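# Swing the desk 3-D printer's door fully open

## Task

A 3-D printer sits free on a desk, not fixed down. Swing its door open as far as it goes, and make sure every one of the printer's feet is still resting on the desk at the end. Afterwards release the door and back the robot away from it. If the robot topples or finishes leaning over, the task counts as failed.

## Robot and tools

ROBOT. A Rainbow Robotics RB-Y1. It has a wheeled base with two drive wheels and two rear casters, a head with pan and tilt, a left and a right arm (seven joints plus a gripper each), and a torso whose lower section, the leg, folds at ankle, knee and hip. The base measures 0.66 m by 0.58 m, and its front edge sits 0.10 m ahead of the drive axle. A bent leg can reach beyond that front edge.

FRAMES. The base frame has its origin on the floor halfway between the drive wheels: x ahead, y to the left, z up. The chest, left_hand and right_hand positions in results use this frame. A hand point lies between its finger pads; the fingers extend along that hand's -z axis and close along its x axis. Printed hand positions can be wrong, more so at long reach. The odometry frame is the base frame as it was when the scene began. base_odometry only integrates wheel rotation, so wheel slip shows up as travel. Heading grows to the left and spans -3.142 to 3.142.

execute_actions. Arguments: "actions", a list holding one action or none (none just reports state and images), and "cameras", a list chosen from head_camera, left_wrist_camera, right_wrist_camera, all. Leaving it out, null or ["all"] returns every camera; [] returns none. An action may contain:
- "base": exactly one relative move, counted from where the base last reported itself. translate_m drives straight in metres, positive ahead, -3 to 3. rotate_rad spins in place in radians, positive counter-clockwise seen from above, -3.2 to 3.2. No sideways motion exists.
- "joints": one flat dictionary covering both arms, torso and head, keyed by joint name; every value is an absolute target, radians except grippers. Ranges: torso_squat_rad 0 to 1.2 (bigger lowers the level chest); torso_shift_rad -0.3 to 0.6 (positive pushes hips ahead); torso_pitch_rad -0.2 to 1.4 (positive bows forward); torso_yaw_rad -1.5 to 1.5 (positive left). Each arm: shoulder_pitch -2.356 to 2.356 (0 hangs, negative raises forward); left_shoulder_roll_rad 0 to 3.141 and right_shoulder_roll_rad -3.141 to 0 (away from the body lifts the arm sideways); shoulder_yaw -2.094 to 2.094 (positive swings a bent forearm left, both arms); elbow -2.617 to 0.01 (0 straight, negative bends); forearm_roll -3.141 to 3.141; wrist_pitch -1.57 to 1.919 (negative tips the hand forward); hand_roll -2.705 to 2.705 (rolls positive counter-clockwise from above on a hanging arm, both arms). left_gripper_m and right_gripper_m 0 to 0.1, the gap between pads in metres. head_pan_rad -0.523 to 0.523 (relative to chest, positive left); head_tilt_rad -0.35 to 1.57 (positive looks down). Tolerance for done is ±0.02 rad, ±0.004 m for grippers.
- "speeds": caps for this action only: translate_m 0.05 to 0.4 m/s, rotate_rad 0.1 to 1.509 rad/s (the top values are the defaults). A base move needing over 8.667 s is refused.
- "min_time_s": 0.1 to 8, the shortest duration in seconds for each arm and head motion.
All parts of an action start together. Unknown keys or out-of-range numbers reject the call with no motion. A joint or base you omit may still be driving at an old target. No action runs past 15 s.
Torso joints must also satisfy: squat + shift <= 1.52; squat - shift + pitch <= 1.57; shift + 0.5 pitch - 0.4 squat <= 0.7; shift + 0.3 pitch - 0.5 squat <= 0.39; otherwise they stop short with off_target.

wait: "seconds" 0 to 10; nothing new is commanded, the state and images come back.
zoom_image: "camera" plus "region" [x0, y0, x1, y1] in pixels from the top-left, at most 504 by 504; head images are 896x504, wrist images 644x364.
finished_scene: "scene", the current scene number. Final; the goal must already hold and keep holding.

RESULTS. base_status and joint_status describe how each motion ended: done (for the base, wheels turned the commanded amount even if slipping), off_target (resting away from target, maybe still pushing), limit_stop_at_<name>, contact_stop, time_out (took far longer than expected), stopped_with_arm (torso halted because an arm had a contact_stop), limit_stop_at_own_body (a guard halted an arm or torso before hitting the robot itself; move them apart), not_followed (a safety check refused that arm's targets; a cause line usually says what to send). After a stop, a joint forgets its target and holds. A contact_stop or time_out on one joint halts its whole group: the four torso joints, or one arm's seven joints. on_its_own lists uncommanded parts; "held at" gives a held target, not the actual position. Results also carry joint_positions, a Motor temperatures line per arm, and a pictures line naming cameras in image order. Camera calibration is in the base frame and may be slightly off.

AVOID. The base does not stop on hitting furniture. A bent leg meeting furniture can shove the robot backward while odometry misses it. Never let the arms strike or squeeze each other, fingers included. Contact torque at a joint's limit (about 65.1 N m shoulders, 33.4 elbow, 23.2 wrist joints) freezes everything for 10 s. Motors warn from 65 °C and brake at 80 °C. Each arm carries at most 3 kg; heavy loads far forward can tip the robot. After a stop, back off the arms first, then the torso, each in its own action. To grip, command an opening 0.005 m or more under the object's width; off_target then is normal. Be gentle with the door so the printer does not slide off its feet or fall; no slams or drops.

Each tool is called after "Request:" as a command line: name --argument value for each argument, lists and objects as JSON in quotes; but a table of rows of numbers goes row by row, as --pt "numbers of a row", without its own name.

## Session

Request:
execute_actions --actions '[]'

Scene clock: 0.00 s.
Motor temperatures (°C, as the motors report them): left_arm=[33 25 29 30 37 43 39] | right_arm=[27 31 29 31 31 32 30]
base_odometry: x=+0.000 y=+0.000 heading=+0.000 (m, m, rad; odometry frame)
base_status: not commanded
joint_positions: torso_squat_rad=+0.350 torso_shift_rad=+0.001 torso_pitch_rad=+0.001 torso_yaw_rad=+0.000 left_shoulder_pitch_rad=+0.036 left_shoulder_roll_rad=+0.014 left_shoulder_yaw_rad=+0.010 left_elbow_rad=-0.117 left_forearm_roll_rad=+0.008 left_wrist_pitch_rad=+0.047 left_hand_roll_rad=+0.024 left_gripper_m=+0.100 right_shoulder_pitch_rad=+0.052 right_shoulder_roll_rad=-0.040 right_shoulder_yaw_rad=-0.022 right_elbow_rad=-0.291 right_forearm_roll_rad=-0.039 right_wrist_pitch_rad=-0.008 right_hand_roll_rad=+0.002 right_gripper_m=+0.099 head_pan_rad=+0.000 head_tilt_rad=+0.400
joint_status: not commanded
chest: x=-0.2272 y=-0.0007 z=+1.2475 quat_wxyz=(+1.000, +0.000, +0.000, +0.000) (m; base frame)
left_hand: x=-0.2076 y=+0.2313 z=+0.5627 quat_wxyz=(+0.999, +0.007, -0.018, +0.027) (m; base frame)
right_hand: x=-0.1223 y=-0.2563 z=+0.5717 quat_wxyz=(+0.991, -0.021, -0.125, -0.035) (m; base frame)
pictures: head_camera, left_wrist_camera, right_wrist_camera
camera_calibration (this result's frames):
head_camera: T_world_to_cam=[[0.00133689, -0.999991, -0.00404421, 0.00162063], [-0.37857, 0.00323712, -0.925567, 1.32267], [0.925572, 0.00276839, -0.378562, 0.679478], [0, 0, 0, 1]] pos_world=[-0.128184, -0.0045421, 1.48145]
left_wrist_camera: T_world_to_cam=[[0.999779, 0.0191149, 0.00871921, 0.203782], [0.00815087, -0.735398, 0.677586, -0.183945], [0.0193641, -0.677366, -0.735392, 0.663495], [0, 0, 0, 1]] pos_world=[-0.215085, 0.310261, 0.610791]
right_wrist_camera: T_world_to_cam=[[-0.969701, 0.00474794, -0.24425, 0.0209366], [-0.143487, 0.798111, 0.585175, -0.117553], [0.197717, 0.602491, -0.773248, 0.709707], [0, 0, 0, 1]] pos_world=[-0.136886, -0.333871, 0.622683]
Images, in order (width x height): head_camera 896x504, left_wrist_camera 644x364, right_wrist_camera 644x364.

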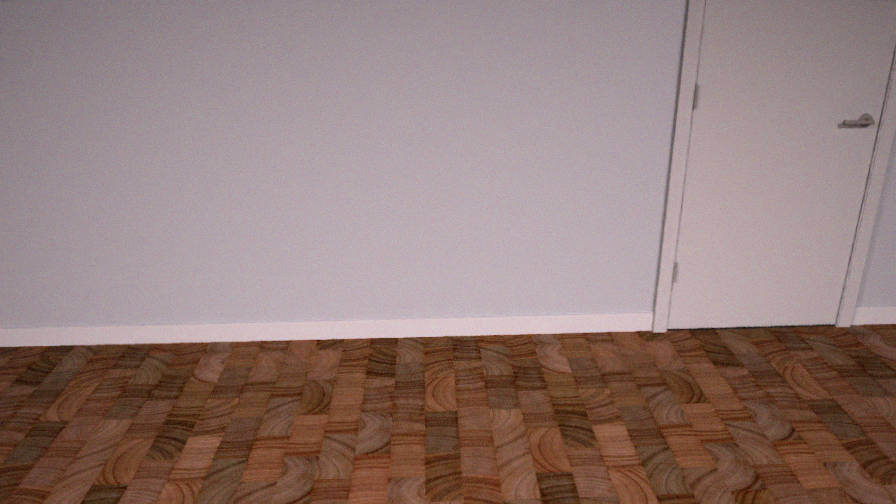

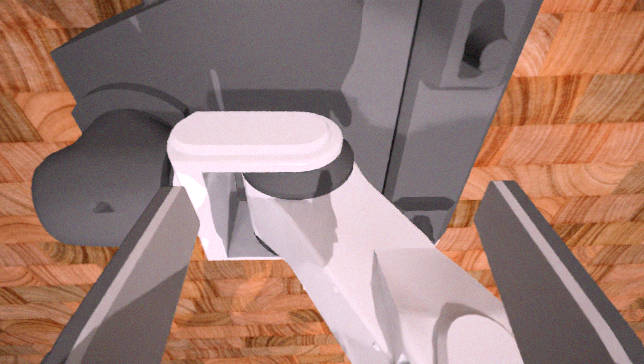

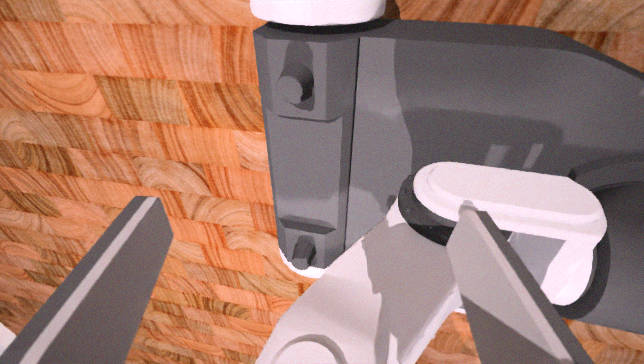

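Request:
execute_actions --actions '[{"joints": {"head_pan_rad": -0.52, "head_tilt_rad": 0.3, "left_shoulder_pitch_rad": 0.05, "left_shoulder_roll_rad": 0.35, "left_shoulder_yaw_rad": 0.0, "left_elbow_rad": 0.0, "left_forearm_roll_rad": -1.29, "left_wrist_pitch_rad": 1.6, "left_hand_roll_rad": 1.57, "right_shoulder_pitch_rad": 0.2, "right_shoulder_roll_rad": -0.35, "right_shoulder_yaw_rad": 0.0, "right_elbow_rad": 0.0, "right_forearm_roll_rad": 0.77, "right_wrist_pitch_rad": 1.6, "right_hand_roll_rad": -1.57}}]'

Scene clock: 50.97 s.
Motor temperatures (°C, as the motors report them): left_arm=[33 25 29 30 37 43 39] | right_arm=[27 31 29 30 31 32 30]
base_odometry: x=+0.000 y=+0.000 heading=+0.000 (m, m, rad; odometry frame)
base_status: not commanded
joint_positions: torso_squat_rad=+0.350 torso_shift_rad=+0.001 torso_pitch_rad=+0.001 torso_yaw_rad=+0.000 left_shoulder_pitch_rad=+0.050 left_shoulder_roll_rad=+0.350 left_shoulder_yaw_rad=+0.000 left_elbow_rad=+0.000 left_forearm_roll_rad=-1.290 left_wrist_pitch_rad=+1.600 left_hand_roll_rad=+1.570 left_gripper_m=+0.100 right_shoulder_pitch_rad=+0.200 right_shoulder_roll_rad=-0.350 right_shoulder_yaw_rad=+0.000 right_elbow_rad=+0.000 right_forearm_roll_rad=+0.770 right_wrist_pitch_rad=+1.600 right_hand_roll_rad=-1.570 right_gripper_m=+0.099 head_pan_rad=-0.520 head_tilt_rad=+0.300
joint_status: all done
chest: x=-0.2272 y=-0.0007 z=+1.2475 quat_wxyz=(+1.000, +0.000, +0.000, +0.000) (m; base frame)
left_hand: x=-0.3176 y=+0.6063 z=+0.9141 quat_wxyz=(+0.552, +0.821, +0.103, +0.098) (m; base frame)
right_hand: x=-0.4941 y=-0.5366 z=+0.9300 quat_wxyz=(+0.482, -0.780, +0.302, -0.260) (m; base frame)
pictures: head_camera, left_wrist_camera, right_wrist_camera
camera_calibration (this result's frames):
head_camera: T_world_to_cam=[[-0.495498, -0.868602, -0.00341859, -0.10106], [-0.245756, 0.143966, -0.958581, 1.3978], [0.833118, -0.474135, -0.284799, 0.524431], [0, 0, 0, 1]] pos_world=[-0.143469, -0.0403653, 1.48892]
left_wrist_camera: T_world_to_cam=[[0.949333, 0.313162, 0.0263729, 0.0931085], [0.139633, -0.345129, -0.92811, 1.12748], [-0.281547, 0.884769, -0.37137, -0.197415], [0, 0, 0, 1]] pos_world=[-0.301406, 0.534635, 0.970659]
right_wrist_camera: T_world_to_cam=[[-0.665975, 0.743423, -0.0616336, 0.125853], [0.248645, 0.143324, -0.957932, 1.12057], [-0.703315, -0.653284, -0.280299, -0.348327], [0, 0, 0, 1]] pos_world=[-0.439794, -0.481724, 0.983556]
Images, in order (width x height): head_camera 896x504, left_wrist_camera 644x364, right_wrist_camera 644x364.

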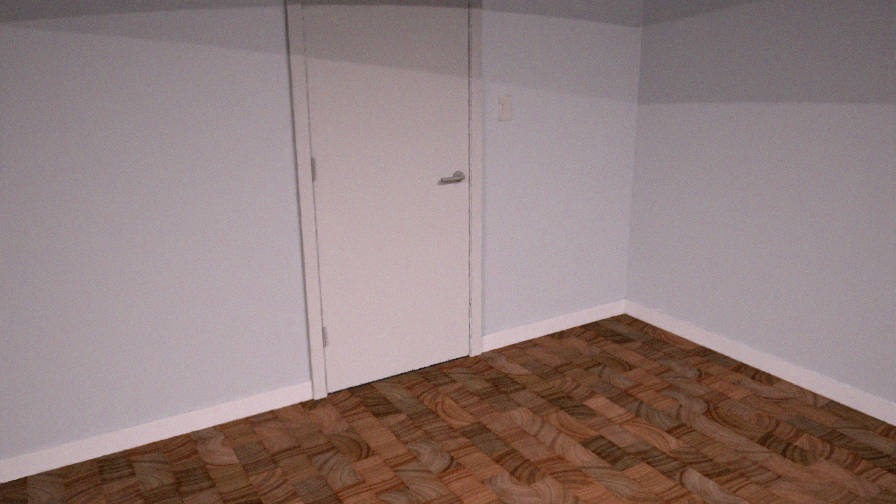

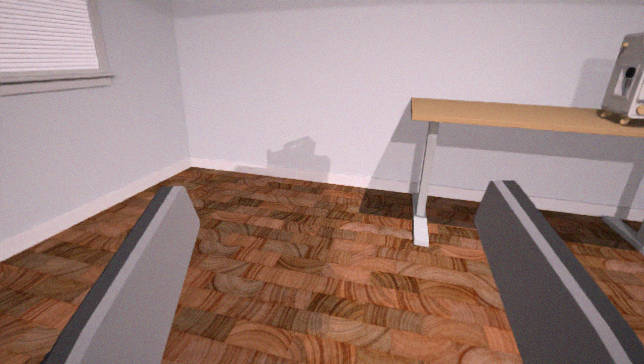

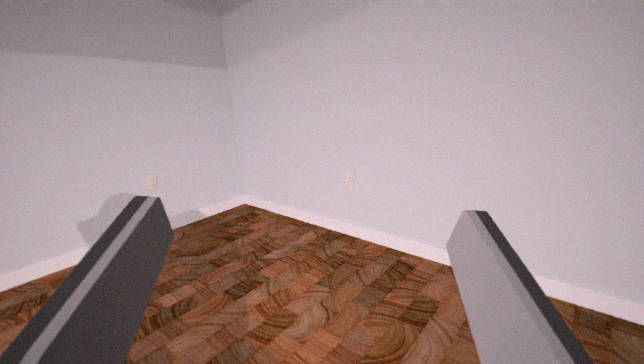

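Request:
zoom_image --camera "left_wrist_camera" --region '[400, 10, 644, 260]'

Region (400, 10, 644, 260) of left_wrist_camera's 644x364 image, scaled by 2.016, with more detail than that image has; it fills the left 492 columns of this view, and the rest is white.

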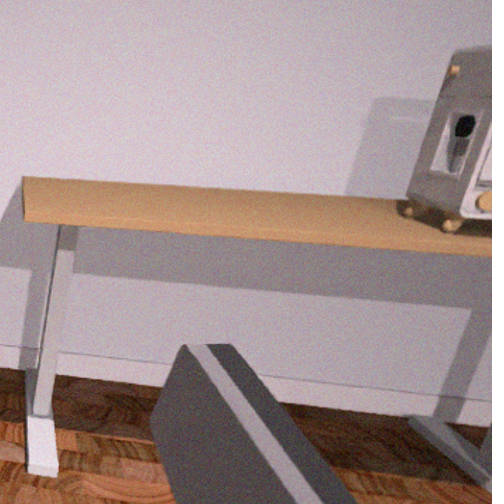

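Request:
execute_actions --actions '[{"base": {"rotate_rad": 1.33}, "joints": {"head_pan_rad": 0.0, "head_tilt_rad": 0.3, "left_shoulder_pitch_rad": 0.0, "left_shoulder_roll_rad": 0.05, "left_shoulder_yaw_rad": 0.0, "left_elbow_rad": -0.1, "left_forearm_roll_rad": 0.0, "left_wrist_pitch_rad": 0.0, "left_hand_roll_rad": 0.0, "right_shoulder_pitch_rad": 0.0, "right_shoulder_roll_rad": -0.05, "right_shoulder_yaw_rad": 0.0, "right_elbow_rad": -0.1, "right_forearm_roll_rad": 0.0, "right_wrist_pitch_rad": 0.0, "right_hand_roll_rad": 0.0}, "min_time_s": 2.5}]' --cameras '["head_camera"]'

Scene clock: 102.17 s.
Motor temperatures (°C, as the motors report them): left_arm=[33 25 29 30 37 43 39] | right_arm=[27 31 29 31 31 32 30]
base_odometry: x=+0.000 y=+0.000 heading=+1.329 (m, m, rad; odometry frame)
base_status: done
joint_positions: torso_squat_rad=+0.350 torso_shift_rad=+0.001 torso_pitch_rad=+0.001 torso_yaw_rad=+0.000 left_shoulder_pitch_rad=+0.000 left_shoulder_roll_rad=+0.050 left_shoulder_yaw_rad=+0.000 left_elbow_rad=-0.100 left_forearm_roll_rad=+0.000 left_wrist_pitch_rad=+0.000 left_hand_roll_rad=+0.000 left_gripper_m=+0.100 right_shoulder_pitch_rad=+0.000 right_shoulder_roll_rad=-0.050 right_shoulder_yaw_rad=+0.000 right_elbow_rad=-0.100 right_forearm_roll_rad=+0.000 right_wrist_pitch_rad=+0.000 right_hand_roll_rad=+0.000 right_gripper_m=+0.099 head_pan_rad=+0.000 head_tilt_rad=+0.300
joint_status: all done
chest: x=-0.2272 y=-0.0007 z=+1.2475 quat_wxyz=(+1.000, +0.000, +0.000, +0.000) (m; base frame)
left_hand: x=-0.1793 y=+0.2578 z=+0.5653 quat_wxyz=(+0.998, +0.025, -0.049, -0.001) (m; base frame)
right_hand: x=-0.1791 y=-0.2589 z=+0.5652 quat_wxyz=(+0.998, -0.025, -0.049, +0.001) (m; base frame)
pictures: head_camera
camera_calibration (this result's frames):
head_camera: T_world_to_cam=[[0.00152861, -0.999991, -0.00394238, 0.00148307], [-0.284746, 0.00334392, -0.958597, 1.38971], [0.958602, 0.0025879, -0.284738, 0.550466], [0, 0, 0, 1]] pos_world=[-0.131964, -0.00458858, 1.48892]
Images, in order (width x height): head_camera 896x504.

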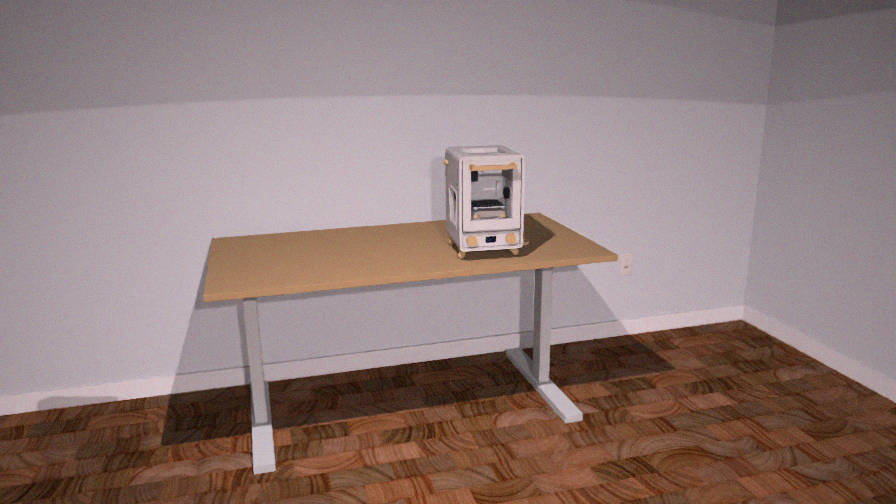

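Request:
zoom_image --camera "head_camera" --region '[425, 135, 555, 275]'

Region (425, 135, 555, 275) of head_camera's 896x504 image, scaled by 3.600, with more detail than that image has; it fills the left 468 columns of this view, and the rest is white.

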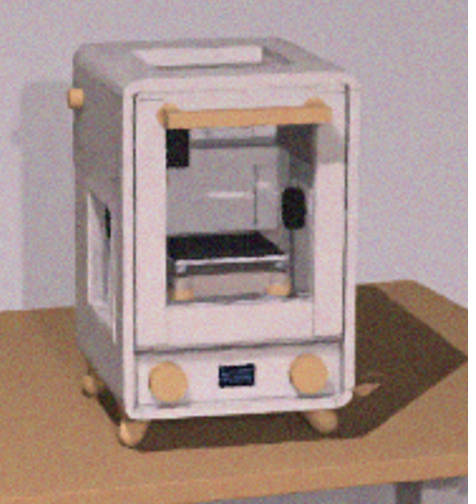

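Request:
execute_actions --actions '[{"base": {"rotate_rad": -0.06}}]' --cameras '[]'

Request:
execute_actions --actions '[{"base": {"translate_m": 1.83}, "joints": {"torso_squat_rad": 0.568, "torso_yaw_rad": 0.26, "torso_pitch_rad": 0.0, "head_pan_rad": -0.22, "head_tilt_rad": 0.55, "left_shoulder_pitch_rad": -1.655, "left_shoulder_roll_rad": 0.93, "left_shoulder_yaw_rad": -1.223, "left_elbow_rad": -1.4535, "left_forearm_roll_rad": 0.86, "left_wrist_pitch_rad": 1.525, "left_hand_roll_rad": -0.054, "left_gripper_m": 0.03, "right_shoulder_pitch_rad": 0.0653, "right_shoulder_roll_rad": -0.02, "right_shoulder_yaw_rad": 0.0658, "right_elbow_rad": -2.0575, "right_forearm_roll_rad": 0.0, "right_wrist_pitch_rad": 0.4253, "right_hand_roll_rad": -0.017, "right_gripper_m": 0.06}, "min_time_s": 3.5}]'

Scene clock: 223.77 s.
Motor temperatures (°C, as the motors report them): left_arm=[33 25 29 30 37 43 39] | right_arm=[27 31 29 30 31 32 30]
base_odometry: x=+0.000 y=+0.000 heading=+1.270 (m, m, rad; odometry frame)
base_status: done
joint_positions: torso_squat_rad=+0.350 torso_shift_rad=+0.001 torso_pitch_rad=+0.001 torso_yaw_rad=+0.000 left_shoulder_pitch_rad=+0.000 left_shoulder_roll_rad=+0.050 left_shoulder_yaw_rad=+0.000 left_elbow_rad=-0.100 left_forearm_roll_rad=+0.000 left_wrist_pitch_rad=+0.000 left_hand_roll_rad=+0.000 left_gripper_m=+0.100 right_shoulder_pitch_rad=+0.000 right_shoulder_roll_rad=-0.050 right_shoulder_yaw_rad=+0.000 right_elbow_rad=-0.100 right_forearm_roll_rad=+0.000 right_wrist_pitch_rad=+0.000 right_hand_roll_rad=+0.000 right_gripper_m=+0.099 head_pan_rad=+0.000 head_tilt_rad=+0.300
joint_status: not commanded
chest: x=-0.2272 y=-0.0007 z=+1.2475 quat_wxyz=(+1.000, +0.000, +0.000, +0.000) (m; base frame)
left_hand: x=-0.1793 y=+0.2578 z=+0.5653 quat_wxyz=(+0.998, +0.025, -0.049, -0.001) (m; base frame)
right_hand: x=-0.1791 y=-0.2589 z=+0.5652 quat_wxyz=(+0.998, -0.025, -0.049, +0.001) (m; base frame)
pictures: none
No camera images: the call's "cameras" was empty. Leave "cameras" out to get every camera's image.

Scene clock: 229.80 s.
Motor temperatures (°C, as the motors report them): left_arm=[33 25 29 30 37 43 39] | right_arm=[27 31 29 31 31 32 30]
base_odometry: x=+0.541 y=+1.748 heading=+1.271 (m, m, rad; odometry frame)
base_status: done
joint_positions: torso_squat_rad=+0.568 torso_shift_rad=+0.001 torso_pitch_rad=+0.000 torso_yaw_rad=+0.260 left_shoulder_pitch_rad=-1.655 left_shoulder_roll_rad=+0.930 left_shoulder_yaw_rad=-1.223 left_elbow_rad=-1.453 left_forearm_roll_rad=+0.860 left_wrist_pitch_rad=+1.525 left_hand_roll_rad=-0.054 left_gripper_m=+0.030 right_shoulder_pitch_rad=+0.065 right_shoulder_roll_rad=-0.020 right_shoulder_yaw_rad=+0.066 right_elbow_rad=-2.057 right_forearm_roll_rad=+0.000 right_wrist_pitch_rad=+0.425 right_hand_roll_rad=-0.017 right_gripper_m=+0.060 head_pan_rad=-0.220 head_tilt_rad=+0.550
joint_status: all done
chest: x=-0.2275 y=-0.0007 z=+1.1800 quat_wxyz=(+0.992, +0.000, +0.000, +0.130) (m; base frame)
left_hand: x=+0.2794 y=+0.3711 z=+1.2409 quat_wxyz=(+0.831, +0.414, -0.213, -0.304) (m; base frame)
right_hand: x=+0.2979 y=-0.0695 z=+1.0595 quat_wxyz=(+0.699, +0.107, -0.699, +0.107) (m; base frame)
pictures: head_camera, left_wrist_camera, right_wrist_camera
camera_calibration (this result's frames):
head_camera: T_world_to_cam=[[0.0406065, -0.999166, -0.00419231, 0.0153567], [-0.511981, -0.0172036, -0.858825, 1.14019], [0.858037, 0.0370203, -0.512252, 0.825484], [0, 0, 0, 1]] pos_world=[-0.125164, 0.00439964, 1.40214]
left_wrist_camera: T_world_to_cam=[[0.727564, -0.683469, 0.0593333, -0.017749], [-0.661286, -0.721707, -0.20455, 0.731978], [0.182625, 0.109587, -0.977056, 1.2097], [0, 0, 0, 1]] pos_world=[0.27604, 0.383576, 1.33272]
right_wrist_camera: T_world_to_cam=[[0.0141748, -0.057358, -0.998253, 1.04816], [-0.841726, 0.5382, -0.0428763, 0.363485], [0.539719, 0.840863, -0.0406509, 0.0297971], [0, 0, 0, 1]] pos_world=[0.275015, -0.160562, 1.06313]
Images, in order (width x height): head_camera 896x504, left_wrist_camera 644x364, right_wrist_camera 644x364.

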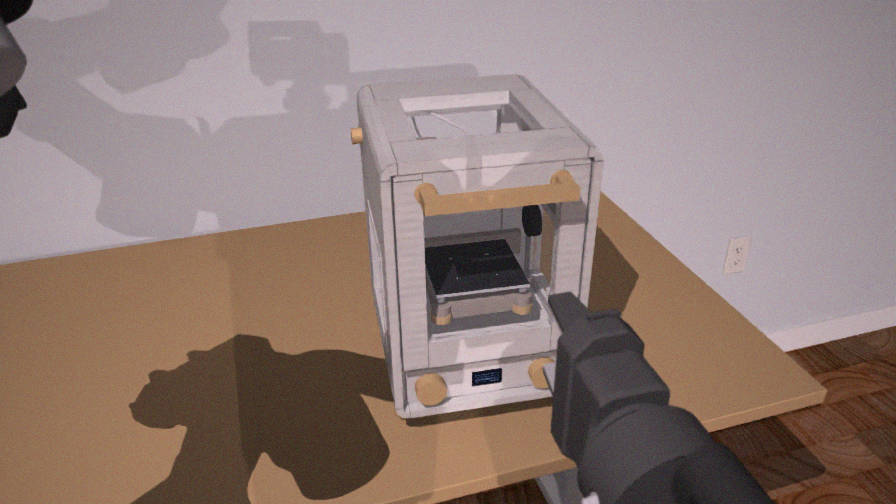

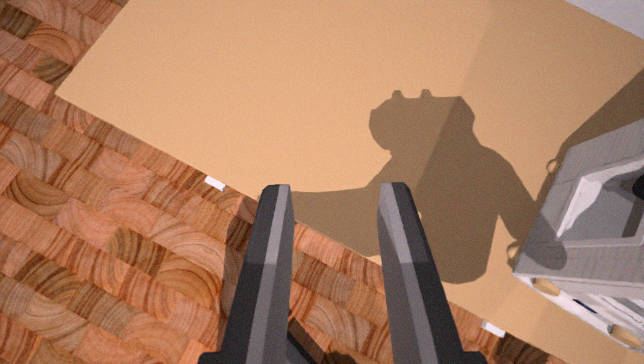

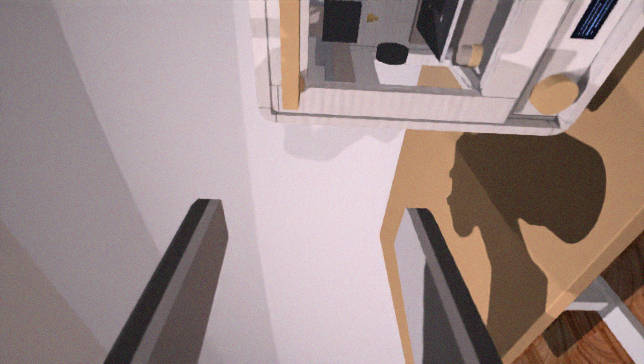

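Request:
zoom_image --camera "right_wrist_camera" --region '[240, 0, 420, 130]'

Request:
zoom_image --camera "head_camera" --region '[340, 60, 620, 240]'

Request:
zoom_image --camera "head_camera" --region '[360, 260, 620, 440]'

Region (240, 0, 420, 130) of right_wrist_camera's 644x364 image, scaled by 2.800, with more detail than that image has.

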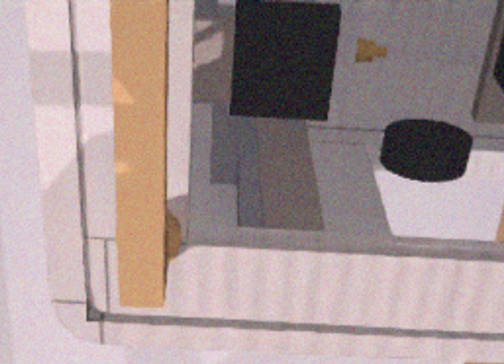

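Region (340, 60, 620, 240) of head_camera's 896x504 image, scaled by 1.800, with more detail than that image has; it fills the top 324 rows of this view, and the rest is white.

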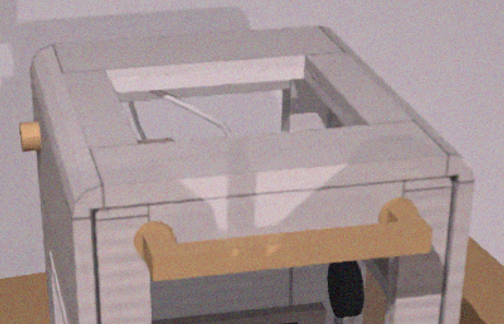

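Region (360, 260, 620, 440) of head_camera's 896x504 image, scaled by 1.938, with more detail than that image has; it fills the top 349 rows of this view, and the rest is white.

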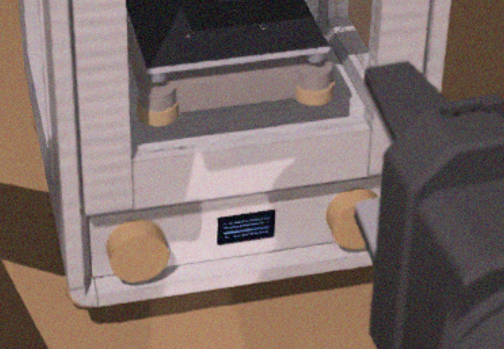

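Request:
execute_actions --actions '[{"base": {"translate_m": 0.203}, "joints": {"torso_yaw_rad": 0.23, "head_pan_rad": -0.45, "head_tilt_rad": 0.7, "left_shoulder_pitch_rad": -1.7054, "left_shoulder_roll_rad": 0.3583, "left_shoulder_yaw_rad": -1.2248, "left_elbow_rad": -1.2984, "left_forearm_roll_rad": 0.9285, "left_wrist_pitch_rad": 1.4283, "left_hand_roll_rad": -0.1876, "right_shoulder_pitch_rad": -0.0702, "right_shoulder_roll_rad": -0.02, "right_shoulder_yaw_rad": 0.0572, "right_elbow_rad": -2.0188, "right_forearm_roll_rad": 0.0, "right_wrist_pitch_rad": 0.51, "right_hand_roll_rad": -0.0245}, "speeds": {"translate_m": 0.2}}]'

Scene clock: 351.87 s.
Motor temperatures (°C, as the motors report them): left_arm=[35 25 29 30 37 43 39] | right_arm=[27 31 29 32 31 32 30]
base_odometry: x=+0.601 y=+1.942 heading=+1.272 (m, m, rad; odometry frame)
base_status: done
joint_positions: torso_squat_rad=+0.568 torso_shift_rad=+0.001 torso_pitch_rad=+0.000 torso_yaw_rad=+0.230 left_shoulder_pitch_rad=-1.706 left_shoulder_roll_rad=+0.358 left_shoulder_yaw_rad=-1.225 left_elbow_rad=-1.298 left_forearm_roll_rad=+0.928 left_wrist_pitch_rad=+1.428 left_hand_roll_rad=-0.187 left_gripper_m=+0.030 right_shoulder_pitch_rad=-0.070 right_shoulder_roll_rad=-0.020 right_shoulder_yaw_rad=+0.057 right_elbow_rad=-2.019 right_forearm_roll_rad=+0.000 right_wrist_pitch_rad=+0.510 right_hand_roll_rad=-0.024 right_gripper_m=+0.060 head_pan_rad=-0.450 head_tilt_rad=+0.700
joint_status: all done
chest: x=-0.2276 y=-0.0007 z=+1.1800 quat_wxyz=(+0.993, +0.000, +0.000, +0.115) (m; base frame)
left_hand: x=+0.2975 y=+0.0576 z=+1.1443 quat_wxyz=(+0.724, +0.300, -0.238, -0.574) (m; base frame)
right_hand: x=+0.3169 y=-0.0611 z=+1.0860 quat_wxyz=(+0.698, +0.109, -0.700, +0.109) (m; base frame)
pictures: head_camera, left_wrist_camera, right_wrist_camera
camera_calibration (this result's frames):
head_camera: T_world_to_cam=[[-0.218232, -0.975888, -0.0042293, -0.038695], [-0.618876, 0.141744, -0.772593, 0.998519], [0.754564, -0.165987, -0.634887, 0.974182], [0, 0, 0, 1]] pos_world=[-0.125567, -0.0175943, 1.38978]
left_wrist_camera: T_world_to_cam=[[0.22251, -0.973979, -0.043059, 0.0446843], [-0.974795, -0.221526, -0.0264818, 0.358549], [0.0162541, 0.0478661, -0.998722, 1.22425], [0, 0, 0, 1]] pos_world=[0.31967, 0.0643491, 1.23411]
right_wrist_camera: T_world_to_cam=[[0.0183224, -0.0561857, -0.998252, 1.07351], [-0.844514, 0.533594, -0.0455335, 0.379604], [0.53522, 0.843872, -0.0376729, 0.0118934], [0, 0, 0, 1]] pos_world=[0.294546, -0.152275, 1.08937]
Images, in order (width x height): head_camera 896x504, left_wrist_camera 644x364, right_wrist_camera 644x364.

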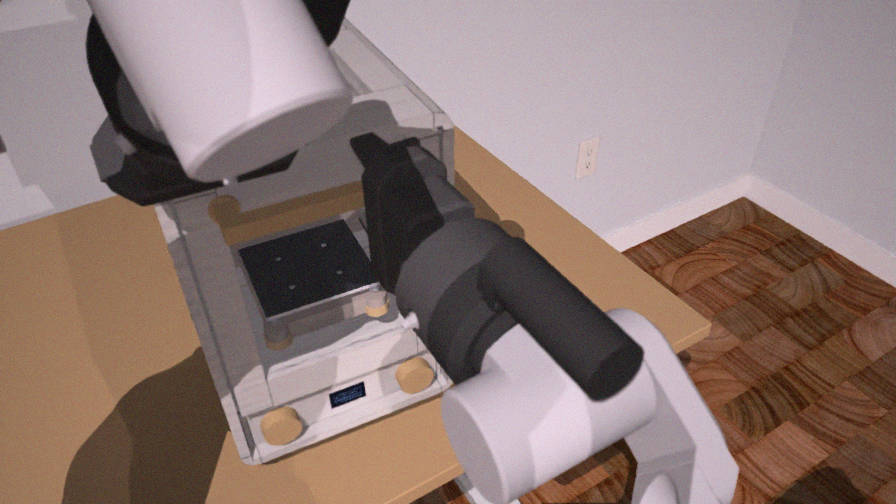

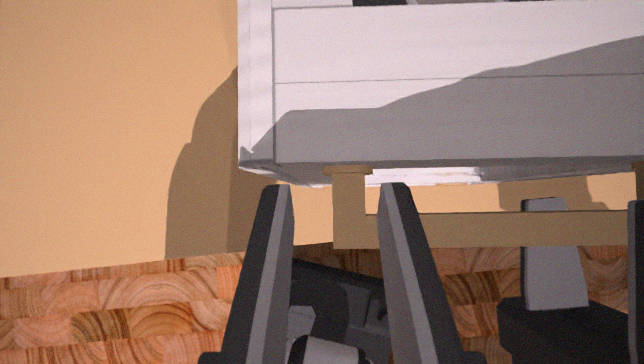

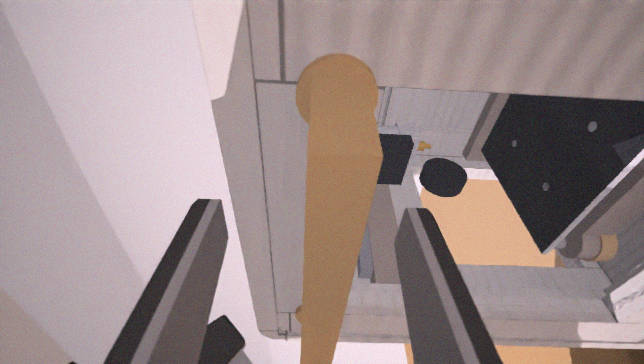

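Request:
zoom_image --camera "right_wrist_camera" --region '[170, 40, 470, 364]'

Request:
zoom_image --camera "left_wrist_camera" --region '[220, 120, 644, 330]'

Region (170, 40, 470, 364) of right_wrist_camera's 644x364 image, scaled by 1.556, with more detail than that image has; it fills the left 467 columns of this view, and the rest is white.

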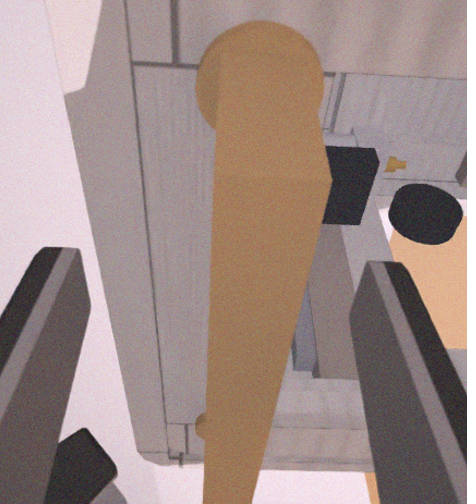

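Region (220, 120, 644, 330) of left_wrist_camera's 644x364 image, scaled by 1.189, with more detail than that image has; it fills the top 250 rows of this view, and the rest is white.

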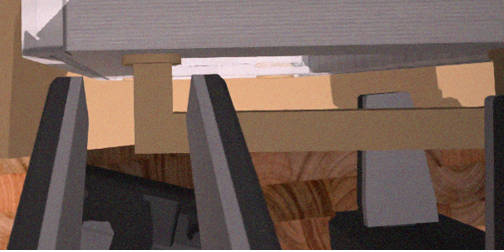

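Request:
execute_actions --actions '[{"joints": {"left_shoulder_pitch_rad": -1.6851, "left_shoulder_roll_rad": 0.339, "left_shoulder_yaw_rad": -1.2237, "left_elbow_rad": -1.2542, "left_forearm_roll_rad": 0.9072, "left_wrist_pitch_rad": 1.4032, "left_hand_roll_rad": -0.2102, "right_shoulder_pitch_rad": -0.0897, "right_shoulder_roll_rad": -0.02, "right_shoulder_yaw_rad": 0.0505, "right_elbow_rad": -1.9797, "right_forearm_roll_rad": 0.0, "right_wrist_pitch_rad": 0.4893, "right_hand_roll_rad": -0.0255, "right_gripper_m": 0.008}, "min_time_s": 0.4}]'

Scene clock: 472.87 s.
Motor temperatures (°C, as the motors report them): left_arm=[35 25 29 30 37 43 39] | right_arm=[27 31 29 32 31 32 30]
base_odometry: x=+0.601 y=+1.942 heading=+1.272 (m, m, rad; odometry frame)
base_status: not commanded
joint_positions: torso_squat_rad=+0.568 torso_shift_rad=+0.001 torso_pitch_rad=+0.000 torso_yaw_rad=+0.230 left_shoulder_pitch_rad=-1.685 left_shoulder_roll_rad=+0.339 left_shoulder_yaw_rad=-1.224 left_elbow_rad=-1.254 left_forearm_roll_rad=+0.907 left_wrist_pitch_rad=+1.403 left_hand_roll_rad=-0.210 left_gripper_m=+0.030 right_shoulder_pitch_rad=-0.089 right_shoulder_roll_rad=-0.020 right_shoulder_yaw_rad=+0.051 right_elbow_rad=-1.979 right_forearm_roll_rad=+0.000 right_wrist_pitch_rad=+0.490 right_hand_roll_rad=-0.025 right_gripper_m=+0.014 head_pan_rad=-0.450 head_tilt_rad=+0.700
joint_status: right_gripper_m off_target (ended at +0.014, target +0.008); the others done
chest: x=-0.2275 y=-0.0007 z=+1.1800 quat_wxyz=(+0.993, +0.000, +0.000, +0.115) (m; base frame)
left_hand: x=+0.3058 y=+0.0597 z=+1.1359 quat_wxyz=(+0.724, +0.300, -0.238, -0.574) (m; base frame)
right_hand: x=+0.3237 y=-0.0595 z=+1.0814 quat_wxyz=(+0.698, +0.109, -0.699, +0.109) (m; base frame)
pictures: head_camera, left_wrist_camera, right_wrist_camera
camera_calibration (this result's frames):
head_camera: T_world_to_cam=[[-0.218232, -0.975888, -0.00422032, -0.038699], [-0.618908, 0.141744, -0.772568, 0.998501], [0.754538, -0.165987, -0.634918, 0.97419], [0, 0, 0, 1]] pos_world=[-0.125528, -0.0175942, 1.38978]
left_wrist_camera: T_world_to_cam=[[0.22273, -0.973925, -0.043142, 0.0445333], [-0.974743, -0.221738, -0.0266248, 0.367079], [0.0163643, 0.0479825, -0.998714, 1.21559], [0, 0, 0, 1]] pos_world=[0.327996, 0.0664404, 1.22572]
right_wrist_camera: T_world_to_cam=[[0.0169287, -0.0565271, -0.998258, 1.0693], [-0.844299, 0.534017, -0.0445569, 0.383193], [0.535605, 0.843582, -0.0386855, 0.00766044], [0, 0, 0, 1]] pos_world=[0.301324, -0.150649, 1.08481]
Images, in order (width x height): head_camera 896x504, left_wrist_camera 644x364, right_wrist_camera 644x364.

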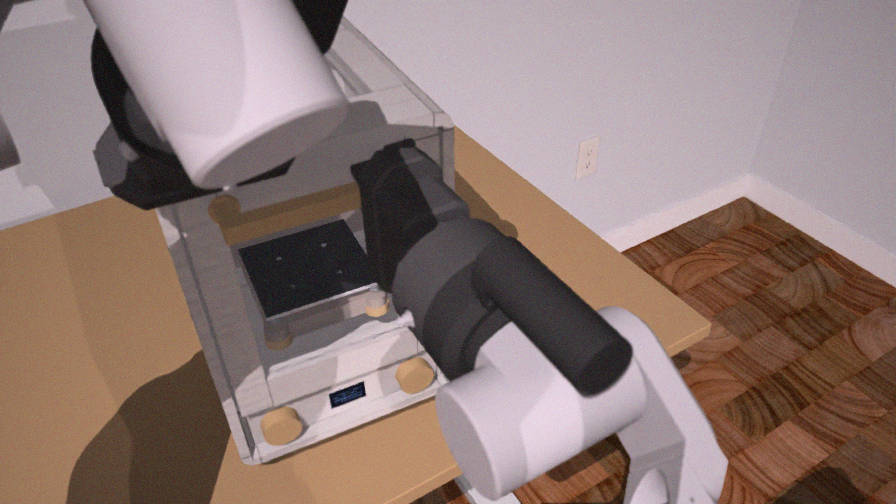

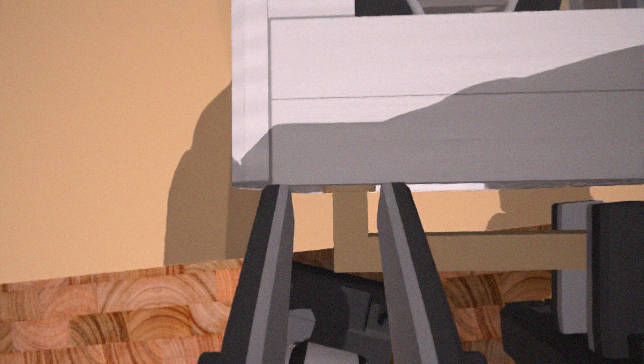

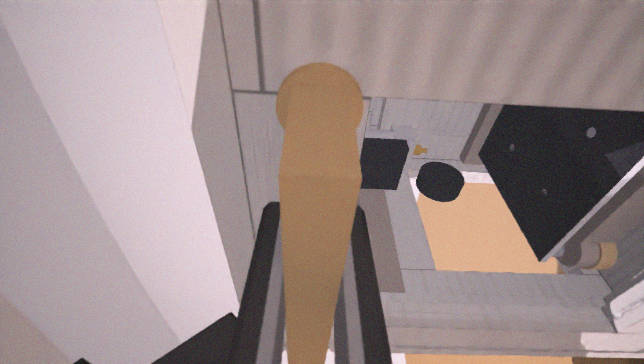

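Request:
execute_actions --actions '[]'

Scene clock: 501.57 s.
Motor temperatures (°C, as the motors report them): left_arm=[35 25 29 30 37 43 39] | right_arm=[27 31 29 32 31 32 30]
base_odometry: x=+0.601 y=+1.942 heading=+1.272 (m, m, rad; odometry frame)
base_status: not commanded
joint_positions: torso_squat_rad=+0.568 torso_shift_rad=+0.001 torso_pitch_rad=+0.000 torso_yaw_rad=+0.230 left_shoulder_pitch_rad=-1.685 left_shoulder_roll_rad=+0.339 left_shoulder_yaw_rad=-1.224 left_elbow_rad=-1.254 left_forearm_roll_rad=+0.907 left_wrist_pitch_rad=+1.403 left_hand_roll_rad=-0.210 left_gripper_m=+0.030 right_shoulder_pitch_rad=-0.089 right_shoulder_roll_rad=-0.020 right_shoulder_yaw_rad=+0.051 right_elbow_rad=-1.979 right_forearm_roll_rad=+0.000 right_wrist_pitch_rad=+0.490 right_hand_roll_rad=-0.025 right_gripper_m=+0.014 head_pan_rad=-0.450 head_tilt_rad=+0.700
joint_status: right_gripper_m off_target (ended at +0.014, target +0.008); the others done
chest: x=-0.2275 y=-0.0007 z=+1.1800 quat_wxyz=(+0.993, +0.000, +0.000, +0.115) (m; base frame)
left_hand: x=+0.3058 y=+0.0597 z=+1.1359 quat_wxyz=(+0.724, +0.300, -0.238, -0.574) (m; base frame)
right_hand: x=+0.3237 y=-0.0595 z=+1.0814 quat_wxyz=(+0.698, +0.109, -0.699, +0.109) (m; base frame)
pictures: head_camera, left_wrist_camera, right_wrist_camera
camera_calibration (this result's frames):
head_camera: T_world_to_cam=[[-0.218232, -0.975888, -0.00422032, -0.0386989], [-0.618908, 0.141744, -0.772568, 0.998501], [0.754538, -0.165987, -0.634918, 0.97419], [0, 0, 0, 1]] pos_world=[-0.125528, -0.0175941, 1.38978]
left_wrist_camera: T_world_to_cam=[[0.22273, -0.973925, -0.0431421, 0.0445335], [-0.974743, -0.221738, -0.0266249, 0.367079], [0.0163644, 0.0479826, -0.998714, 1.21559], [0, 0, 0, 1]] pos_world=[0.327996, 0.0664405, 1.22572]
right_wrist_camera: T_world_to_cam=[[0.016929, -0.0565267, -0.998258, 1.0693], [-0.844299, 0.534017, -0.044557, 0.383193], [0.535605, 0.843582, -0.0386851, 0.00765991], [0, 0, 0, 1]] pos_world=[0.301324, -0.150649, 1.08481]
Images, in order (width x height): head_camera 896x504, left_wrist_camera 644x364, right_wrist_camera 644x364.

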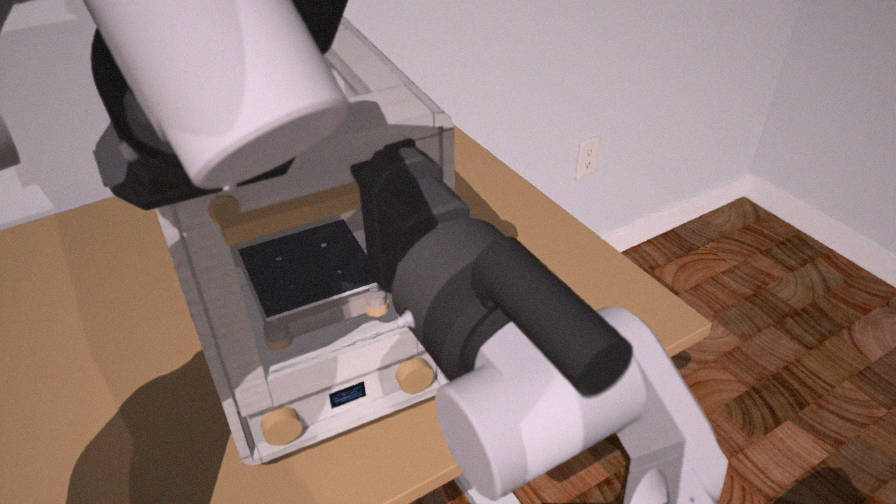

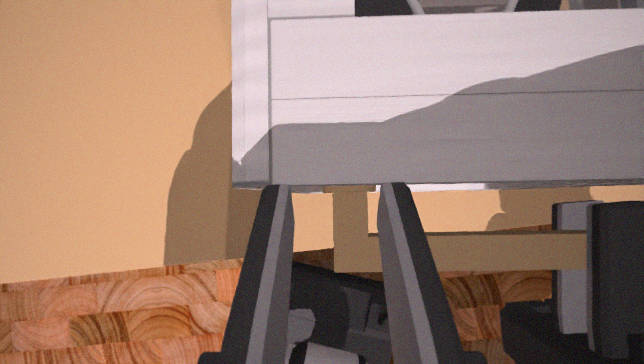

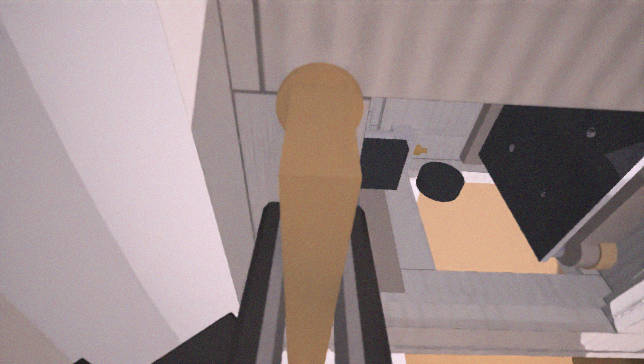

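Request:
execute_actions --actions '[{"joints": {"right_shoulder_pitch_rad": 0.0319, "right_shoulder_roll_rad": -0.02, "right_shoulder_yaw_rad": 0.0918, "right_elbow_rad": -2.0895, "right_forearm_roll_rad": 0, "right_wrist_pitch_rad": 0.4858, "right_hand_roll_rad": -0.0174}, "min_time_s": 1.5}]'

Scene clock: 581.17 s.
Motor temperatures (°C, as the motors report them): left_arm=[35 25 29 30 37 43 39] | right_arm=[27 31 29 33 31 32 30]
base_odometry: x=+0.601 y=+1.942 heading=+1.272 (m, m, rad; odometry frame)
base_status: not commanded
joint_positions: torso_squat_rad=+0.568 torso_shift_rad=+0.001 torso_pitch_rad=+0.000 torso_yaw_rad=+0.230 left_shoulder_pitch_rad=-1.685 left_shoulder_roll_rad=+0.339 left_shoulder_yaw_rad=-1.224 left_elbow_rad=-1.254 left_forearm_roll_rad=+0.907 left_wrist_pitch_rad=+1.403 left_hand_roll_rad=-0.210 left_gripper_m=+0.030 right_shoulder_pitch_rad=+0.032 right_shoulder_roll_rad=-0.020 right_shoulder_yaw_rad=+0.092 right_elbow_rad=-2.089 right_forearm_roll_rad=+0.000 right_wrist_pitch_rad=+0.486 right_hand_roll_rad=-0.017 right_gripper_m=+0.015 head_pan_rad=-0.450 head_tilt_rad=+0.700
joint_status: all done
chest: x=-0.2276 y=-0.0006 z=+1.1800 quat_wxyz=(+0.993, +0.000, +0.000, +0.115) (m; base frame)
left_hand: x=+0.3057 y=+0.0598 z=+1.1359 quat_wxyz=(+0.724, +0.300, -0.238, -0.574) (m; base frame)
right_hand: x=+0.2935 y=-0.0663 z=+1.0755 quat_wxyz=(+0.698, +0.110, -0.699, +0.110) (m; base frame)
pictures: head_camera, left_wrist_camera, right_wrist_camera
camera_calibration (this result's frames):
head_camera: T_world_to_cam=[[-0.218065, -0.975925, -0.00411684, -0.0387016], [-0.6189, 0.141549, -0.77261, 0.998531], [0.754593, -0.165932, -0.634867, 0.97417], [0, 0, 0, 1]] pos_world=[-0.12555, -0.0174653, 1.38979]
left_wrist_camera: T_world_to_cam=[[0.222775, -0.97392, -0.0430313, 0.0444974], [-0.974733, -0.221789, -0.0265397, 0.366949], [0.0163037, 0.0478564, -0.998721, 1.21557], [0, 0, 0, 1]] pos_world=[0.327947, 0.0665492, 1.22567]
right_wrist_camera: T_world_to_cam=[[0.0157026, -0.0565159, -0.998278, 1.064], [-0.845659, 0.531955, -0.0434177, 0.360074], [0.533493, 0.844884, -0.0394401, 0.0309571], [0, 0, 0, 1]] pos_world=[0.271276, -0.157565, 1.07903]
Images, in order (width x height): head_camera 896x504, left_wrist_camera 644x364, right_wrist_camera 644x364.

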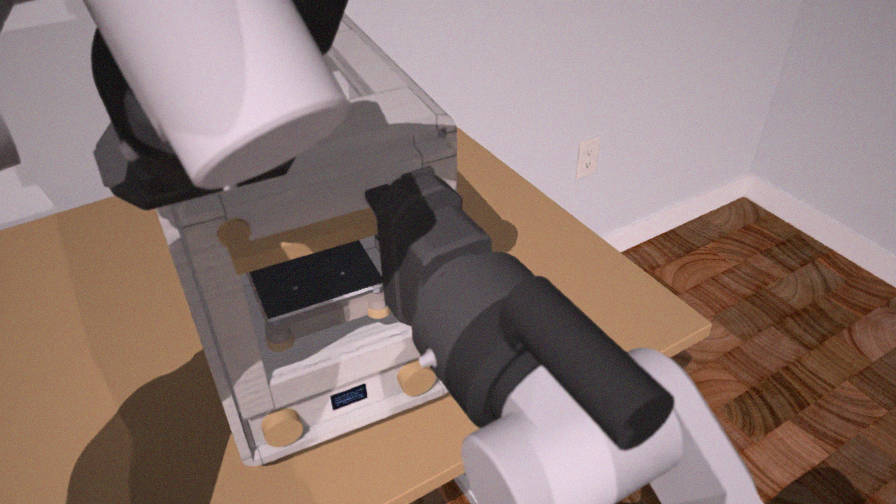

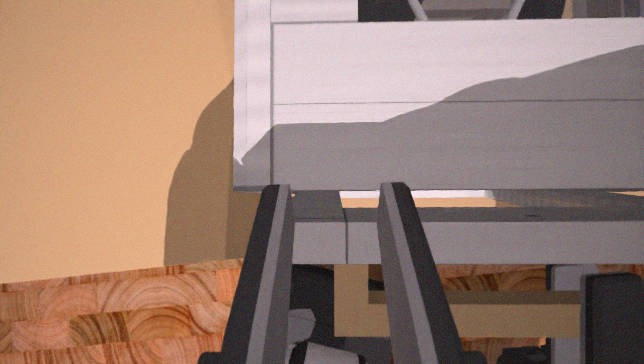

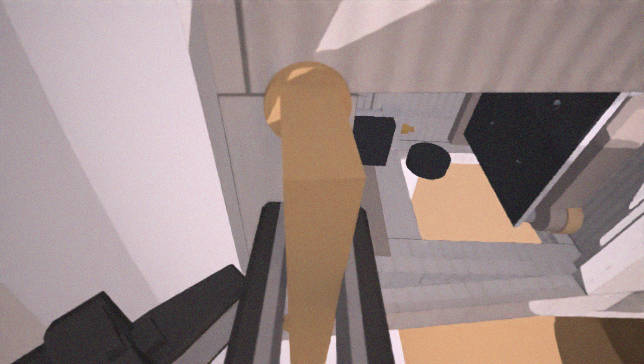

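Request:
execute_actions --actions '[{"joints": {"right_shoulder_pitch_rad": 0.1415, "right_shoulder_roll_rad": -0.02, "right_shoulder_yaw_rad": 0.1278, "right_elbow_rad": -2.1197, "right_forearm_roll_rad": 0, "right_wrist_pitch_rad": 0.3628, "right_hand_roll_rad": -0.0018}, "min_time_s": 1.1}]'

Scene clock: 687.43 s.
Motor temperatures (°C, as the motors report them): left_arm=[35 25 29 30 37 43 39] | right_arm=[27 31 29 33 31 32 30]
base_odometry: x=+0.601 y=+1.942 heading=+1.272 (m, m, rad; odometry frame)
base_status: not commanded
joint_positions: torso_squat_rad=+0.568 torso_shift_rad=+0.001 torso_pitch_rad=+0.000 torso_yaw_rad=+0.230 left_shoulder_pitch_rad=-1.685 left_shoulder_roll_rad=+0.339 left_shoulder_yaw_rad=-1.224 left_elbow_rad=-1.254 left_forearm_roll_rad=+0.907 left_wrist_pitch_rad=+1.403 left_hand_roll_rad=-0.210 left_gripper_m=+0.030 right_shoulder_pitch_rad=+0.142 right_shoulder_roll_rad=-0.020 right_shoulder_yaw_rad=+0.128 right_elbow_rad=-2.119 right_forearm_roll_rad=+0.000 right_wrist_pitch_rad=+0.363 right_hand_roll_rad=-0.002 right_gripper_m=+0.016 head_pan_rad=-0.450 head_tilt_rad=+0.700
joint_status: all done
chest: x=-0.2275 y=-0.0006 z=+1.1800 quat_wxyz=(+0.993, +0.000, +0.000, +0.115) (m; base frame)
left_hand: x=+0.3058 y=+0.0597 z=+1.1358 quat_wxyz=(+0.724, +0.300, -0.238, -0.574) (m; base frame)
right_hand: x=+0.2712 y=-0.0716 z=+1.0680 quat_wxyz=(+0.681, +0.111, -0.716, +0.108) (m; base frame)
pictures: head_camera, left_wrist_camera, right_wrist_camera
camera_calibration (this result's frames):
head_camera: T_world_to_cam=[[-0.218105, -0.975917, -0.00411393, -0.0387217], [-0.619, 0.141595, -0.772522, 0.998454], [0.7545, -0.165944, -0.634975, 0.974215], [0, 0, 0, 1]] pos_world=[-0.125447, -0.0174999, 1.38977]
left_wrist_camera: T_world_to_cam=[[0.222733, -0.973927, -0.0430881, 0.0445134], [-0.974745, -0.221751, -0.0264129, 0.366865], [0.0161694, 0.047883, -0.998722, 1.21554], [0, 0, 0, 1]] pos_world=[0.328031, 0.066502, 1.2256]
right_wrist_camera: T_world_to_cam=[[0.0635398, -0.045417, -0.996945, 1.04294], [-0.842597, 0.532869, -0.0779779, 0.37986], [0.534782, 0.844978, -0.00440985, 0.00923442], [0, 0, 0, 1]] pos_world=[0.248863, -0.162851, 1.06941]
Images, in order (width x height): head_camera 896x504, left_wrist_camera 644x364, right_wrist_camera 644x364.

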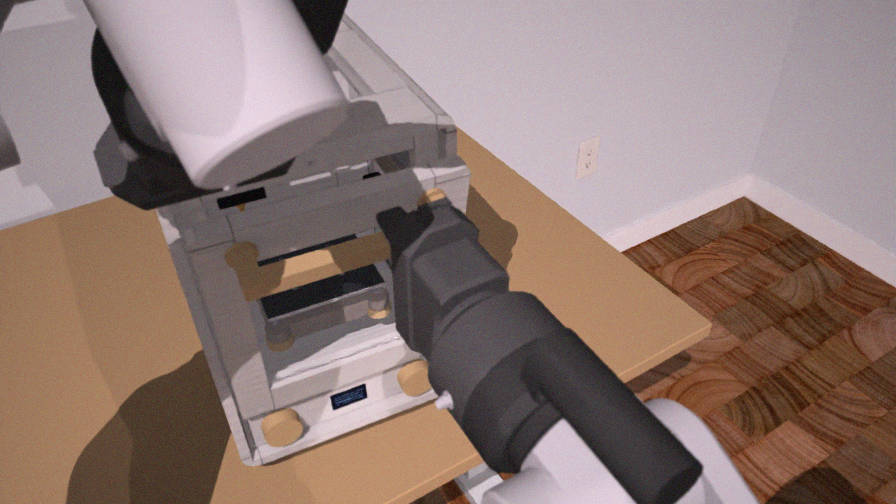

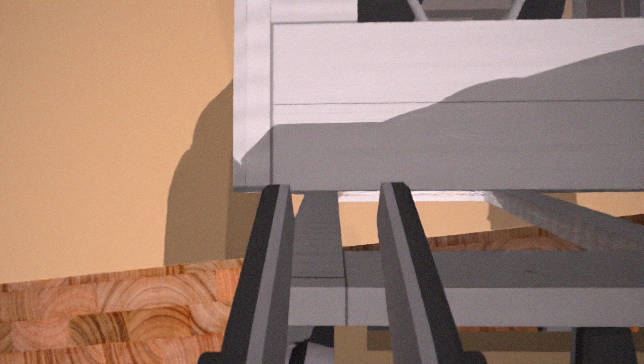

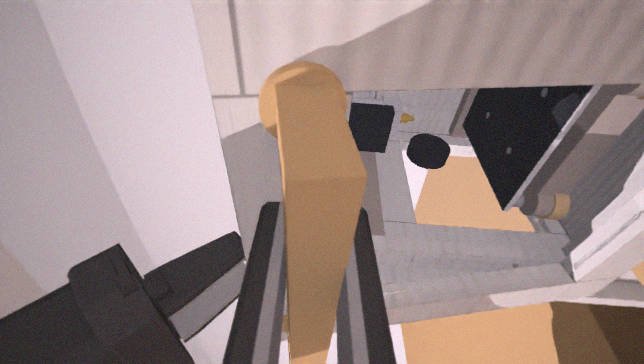

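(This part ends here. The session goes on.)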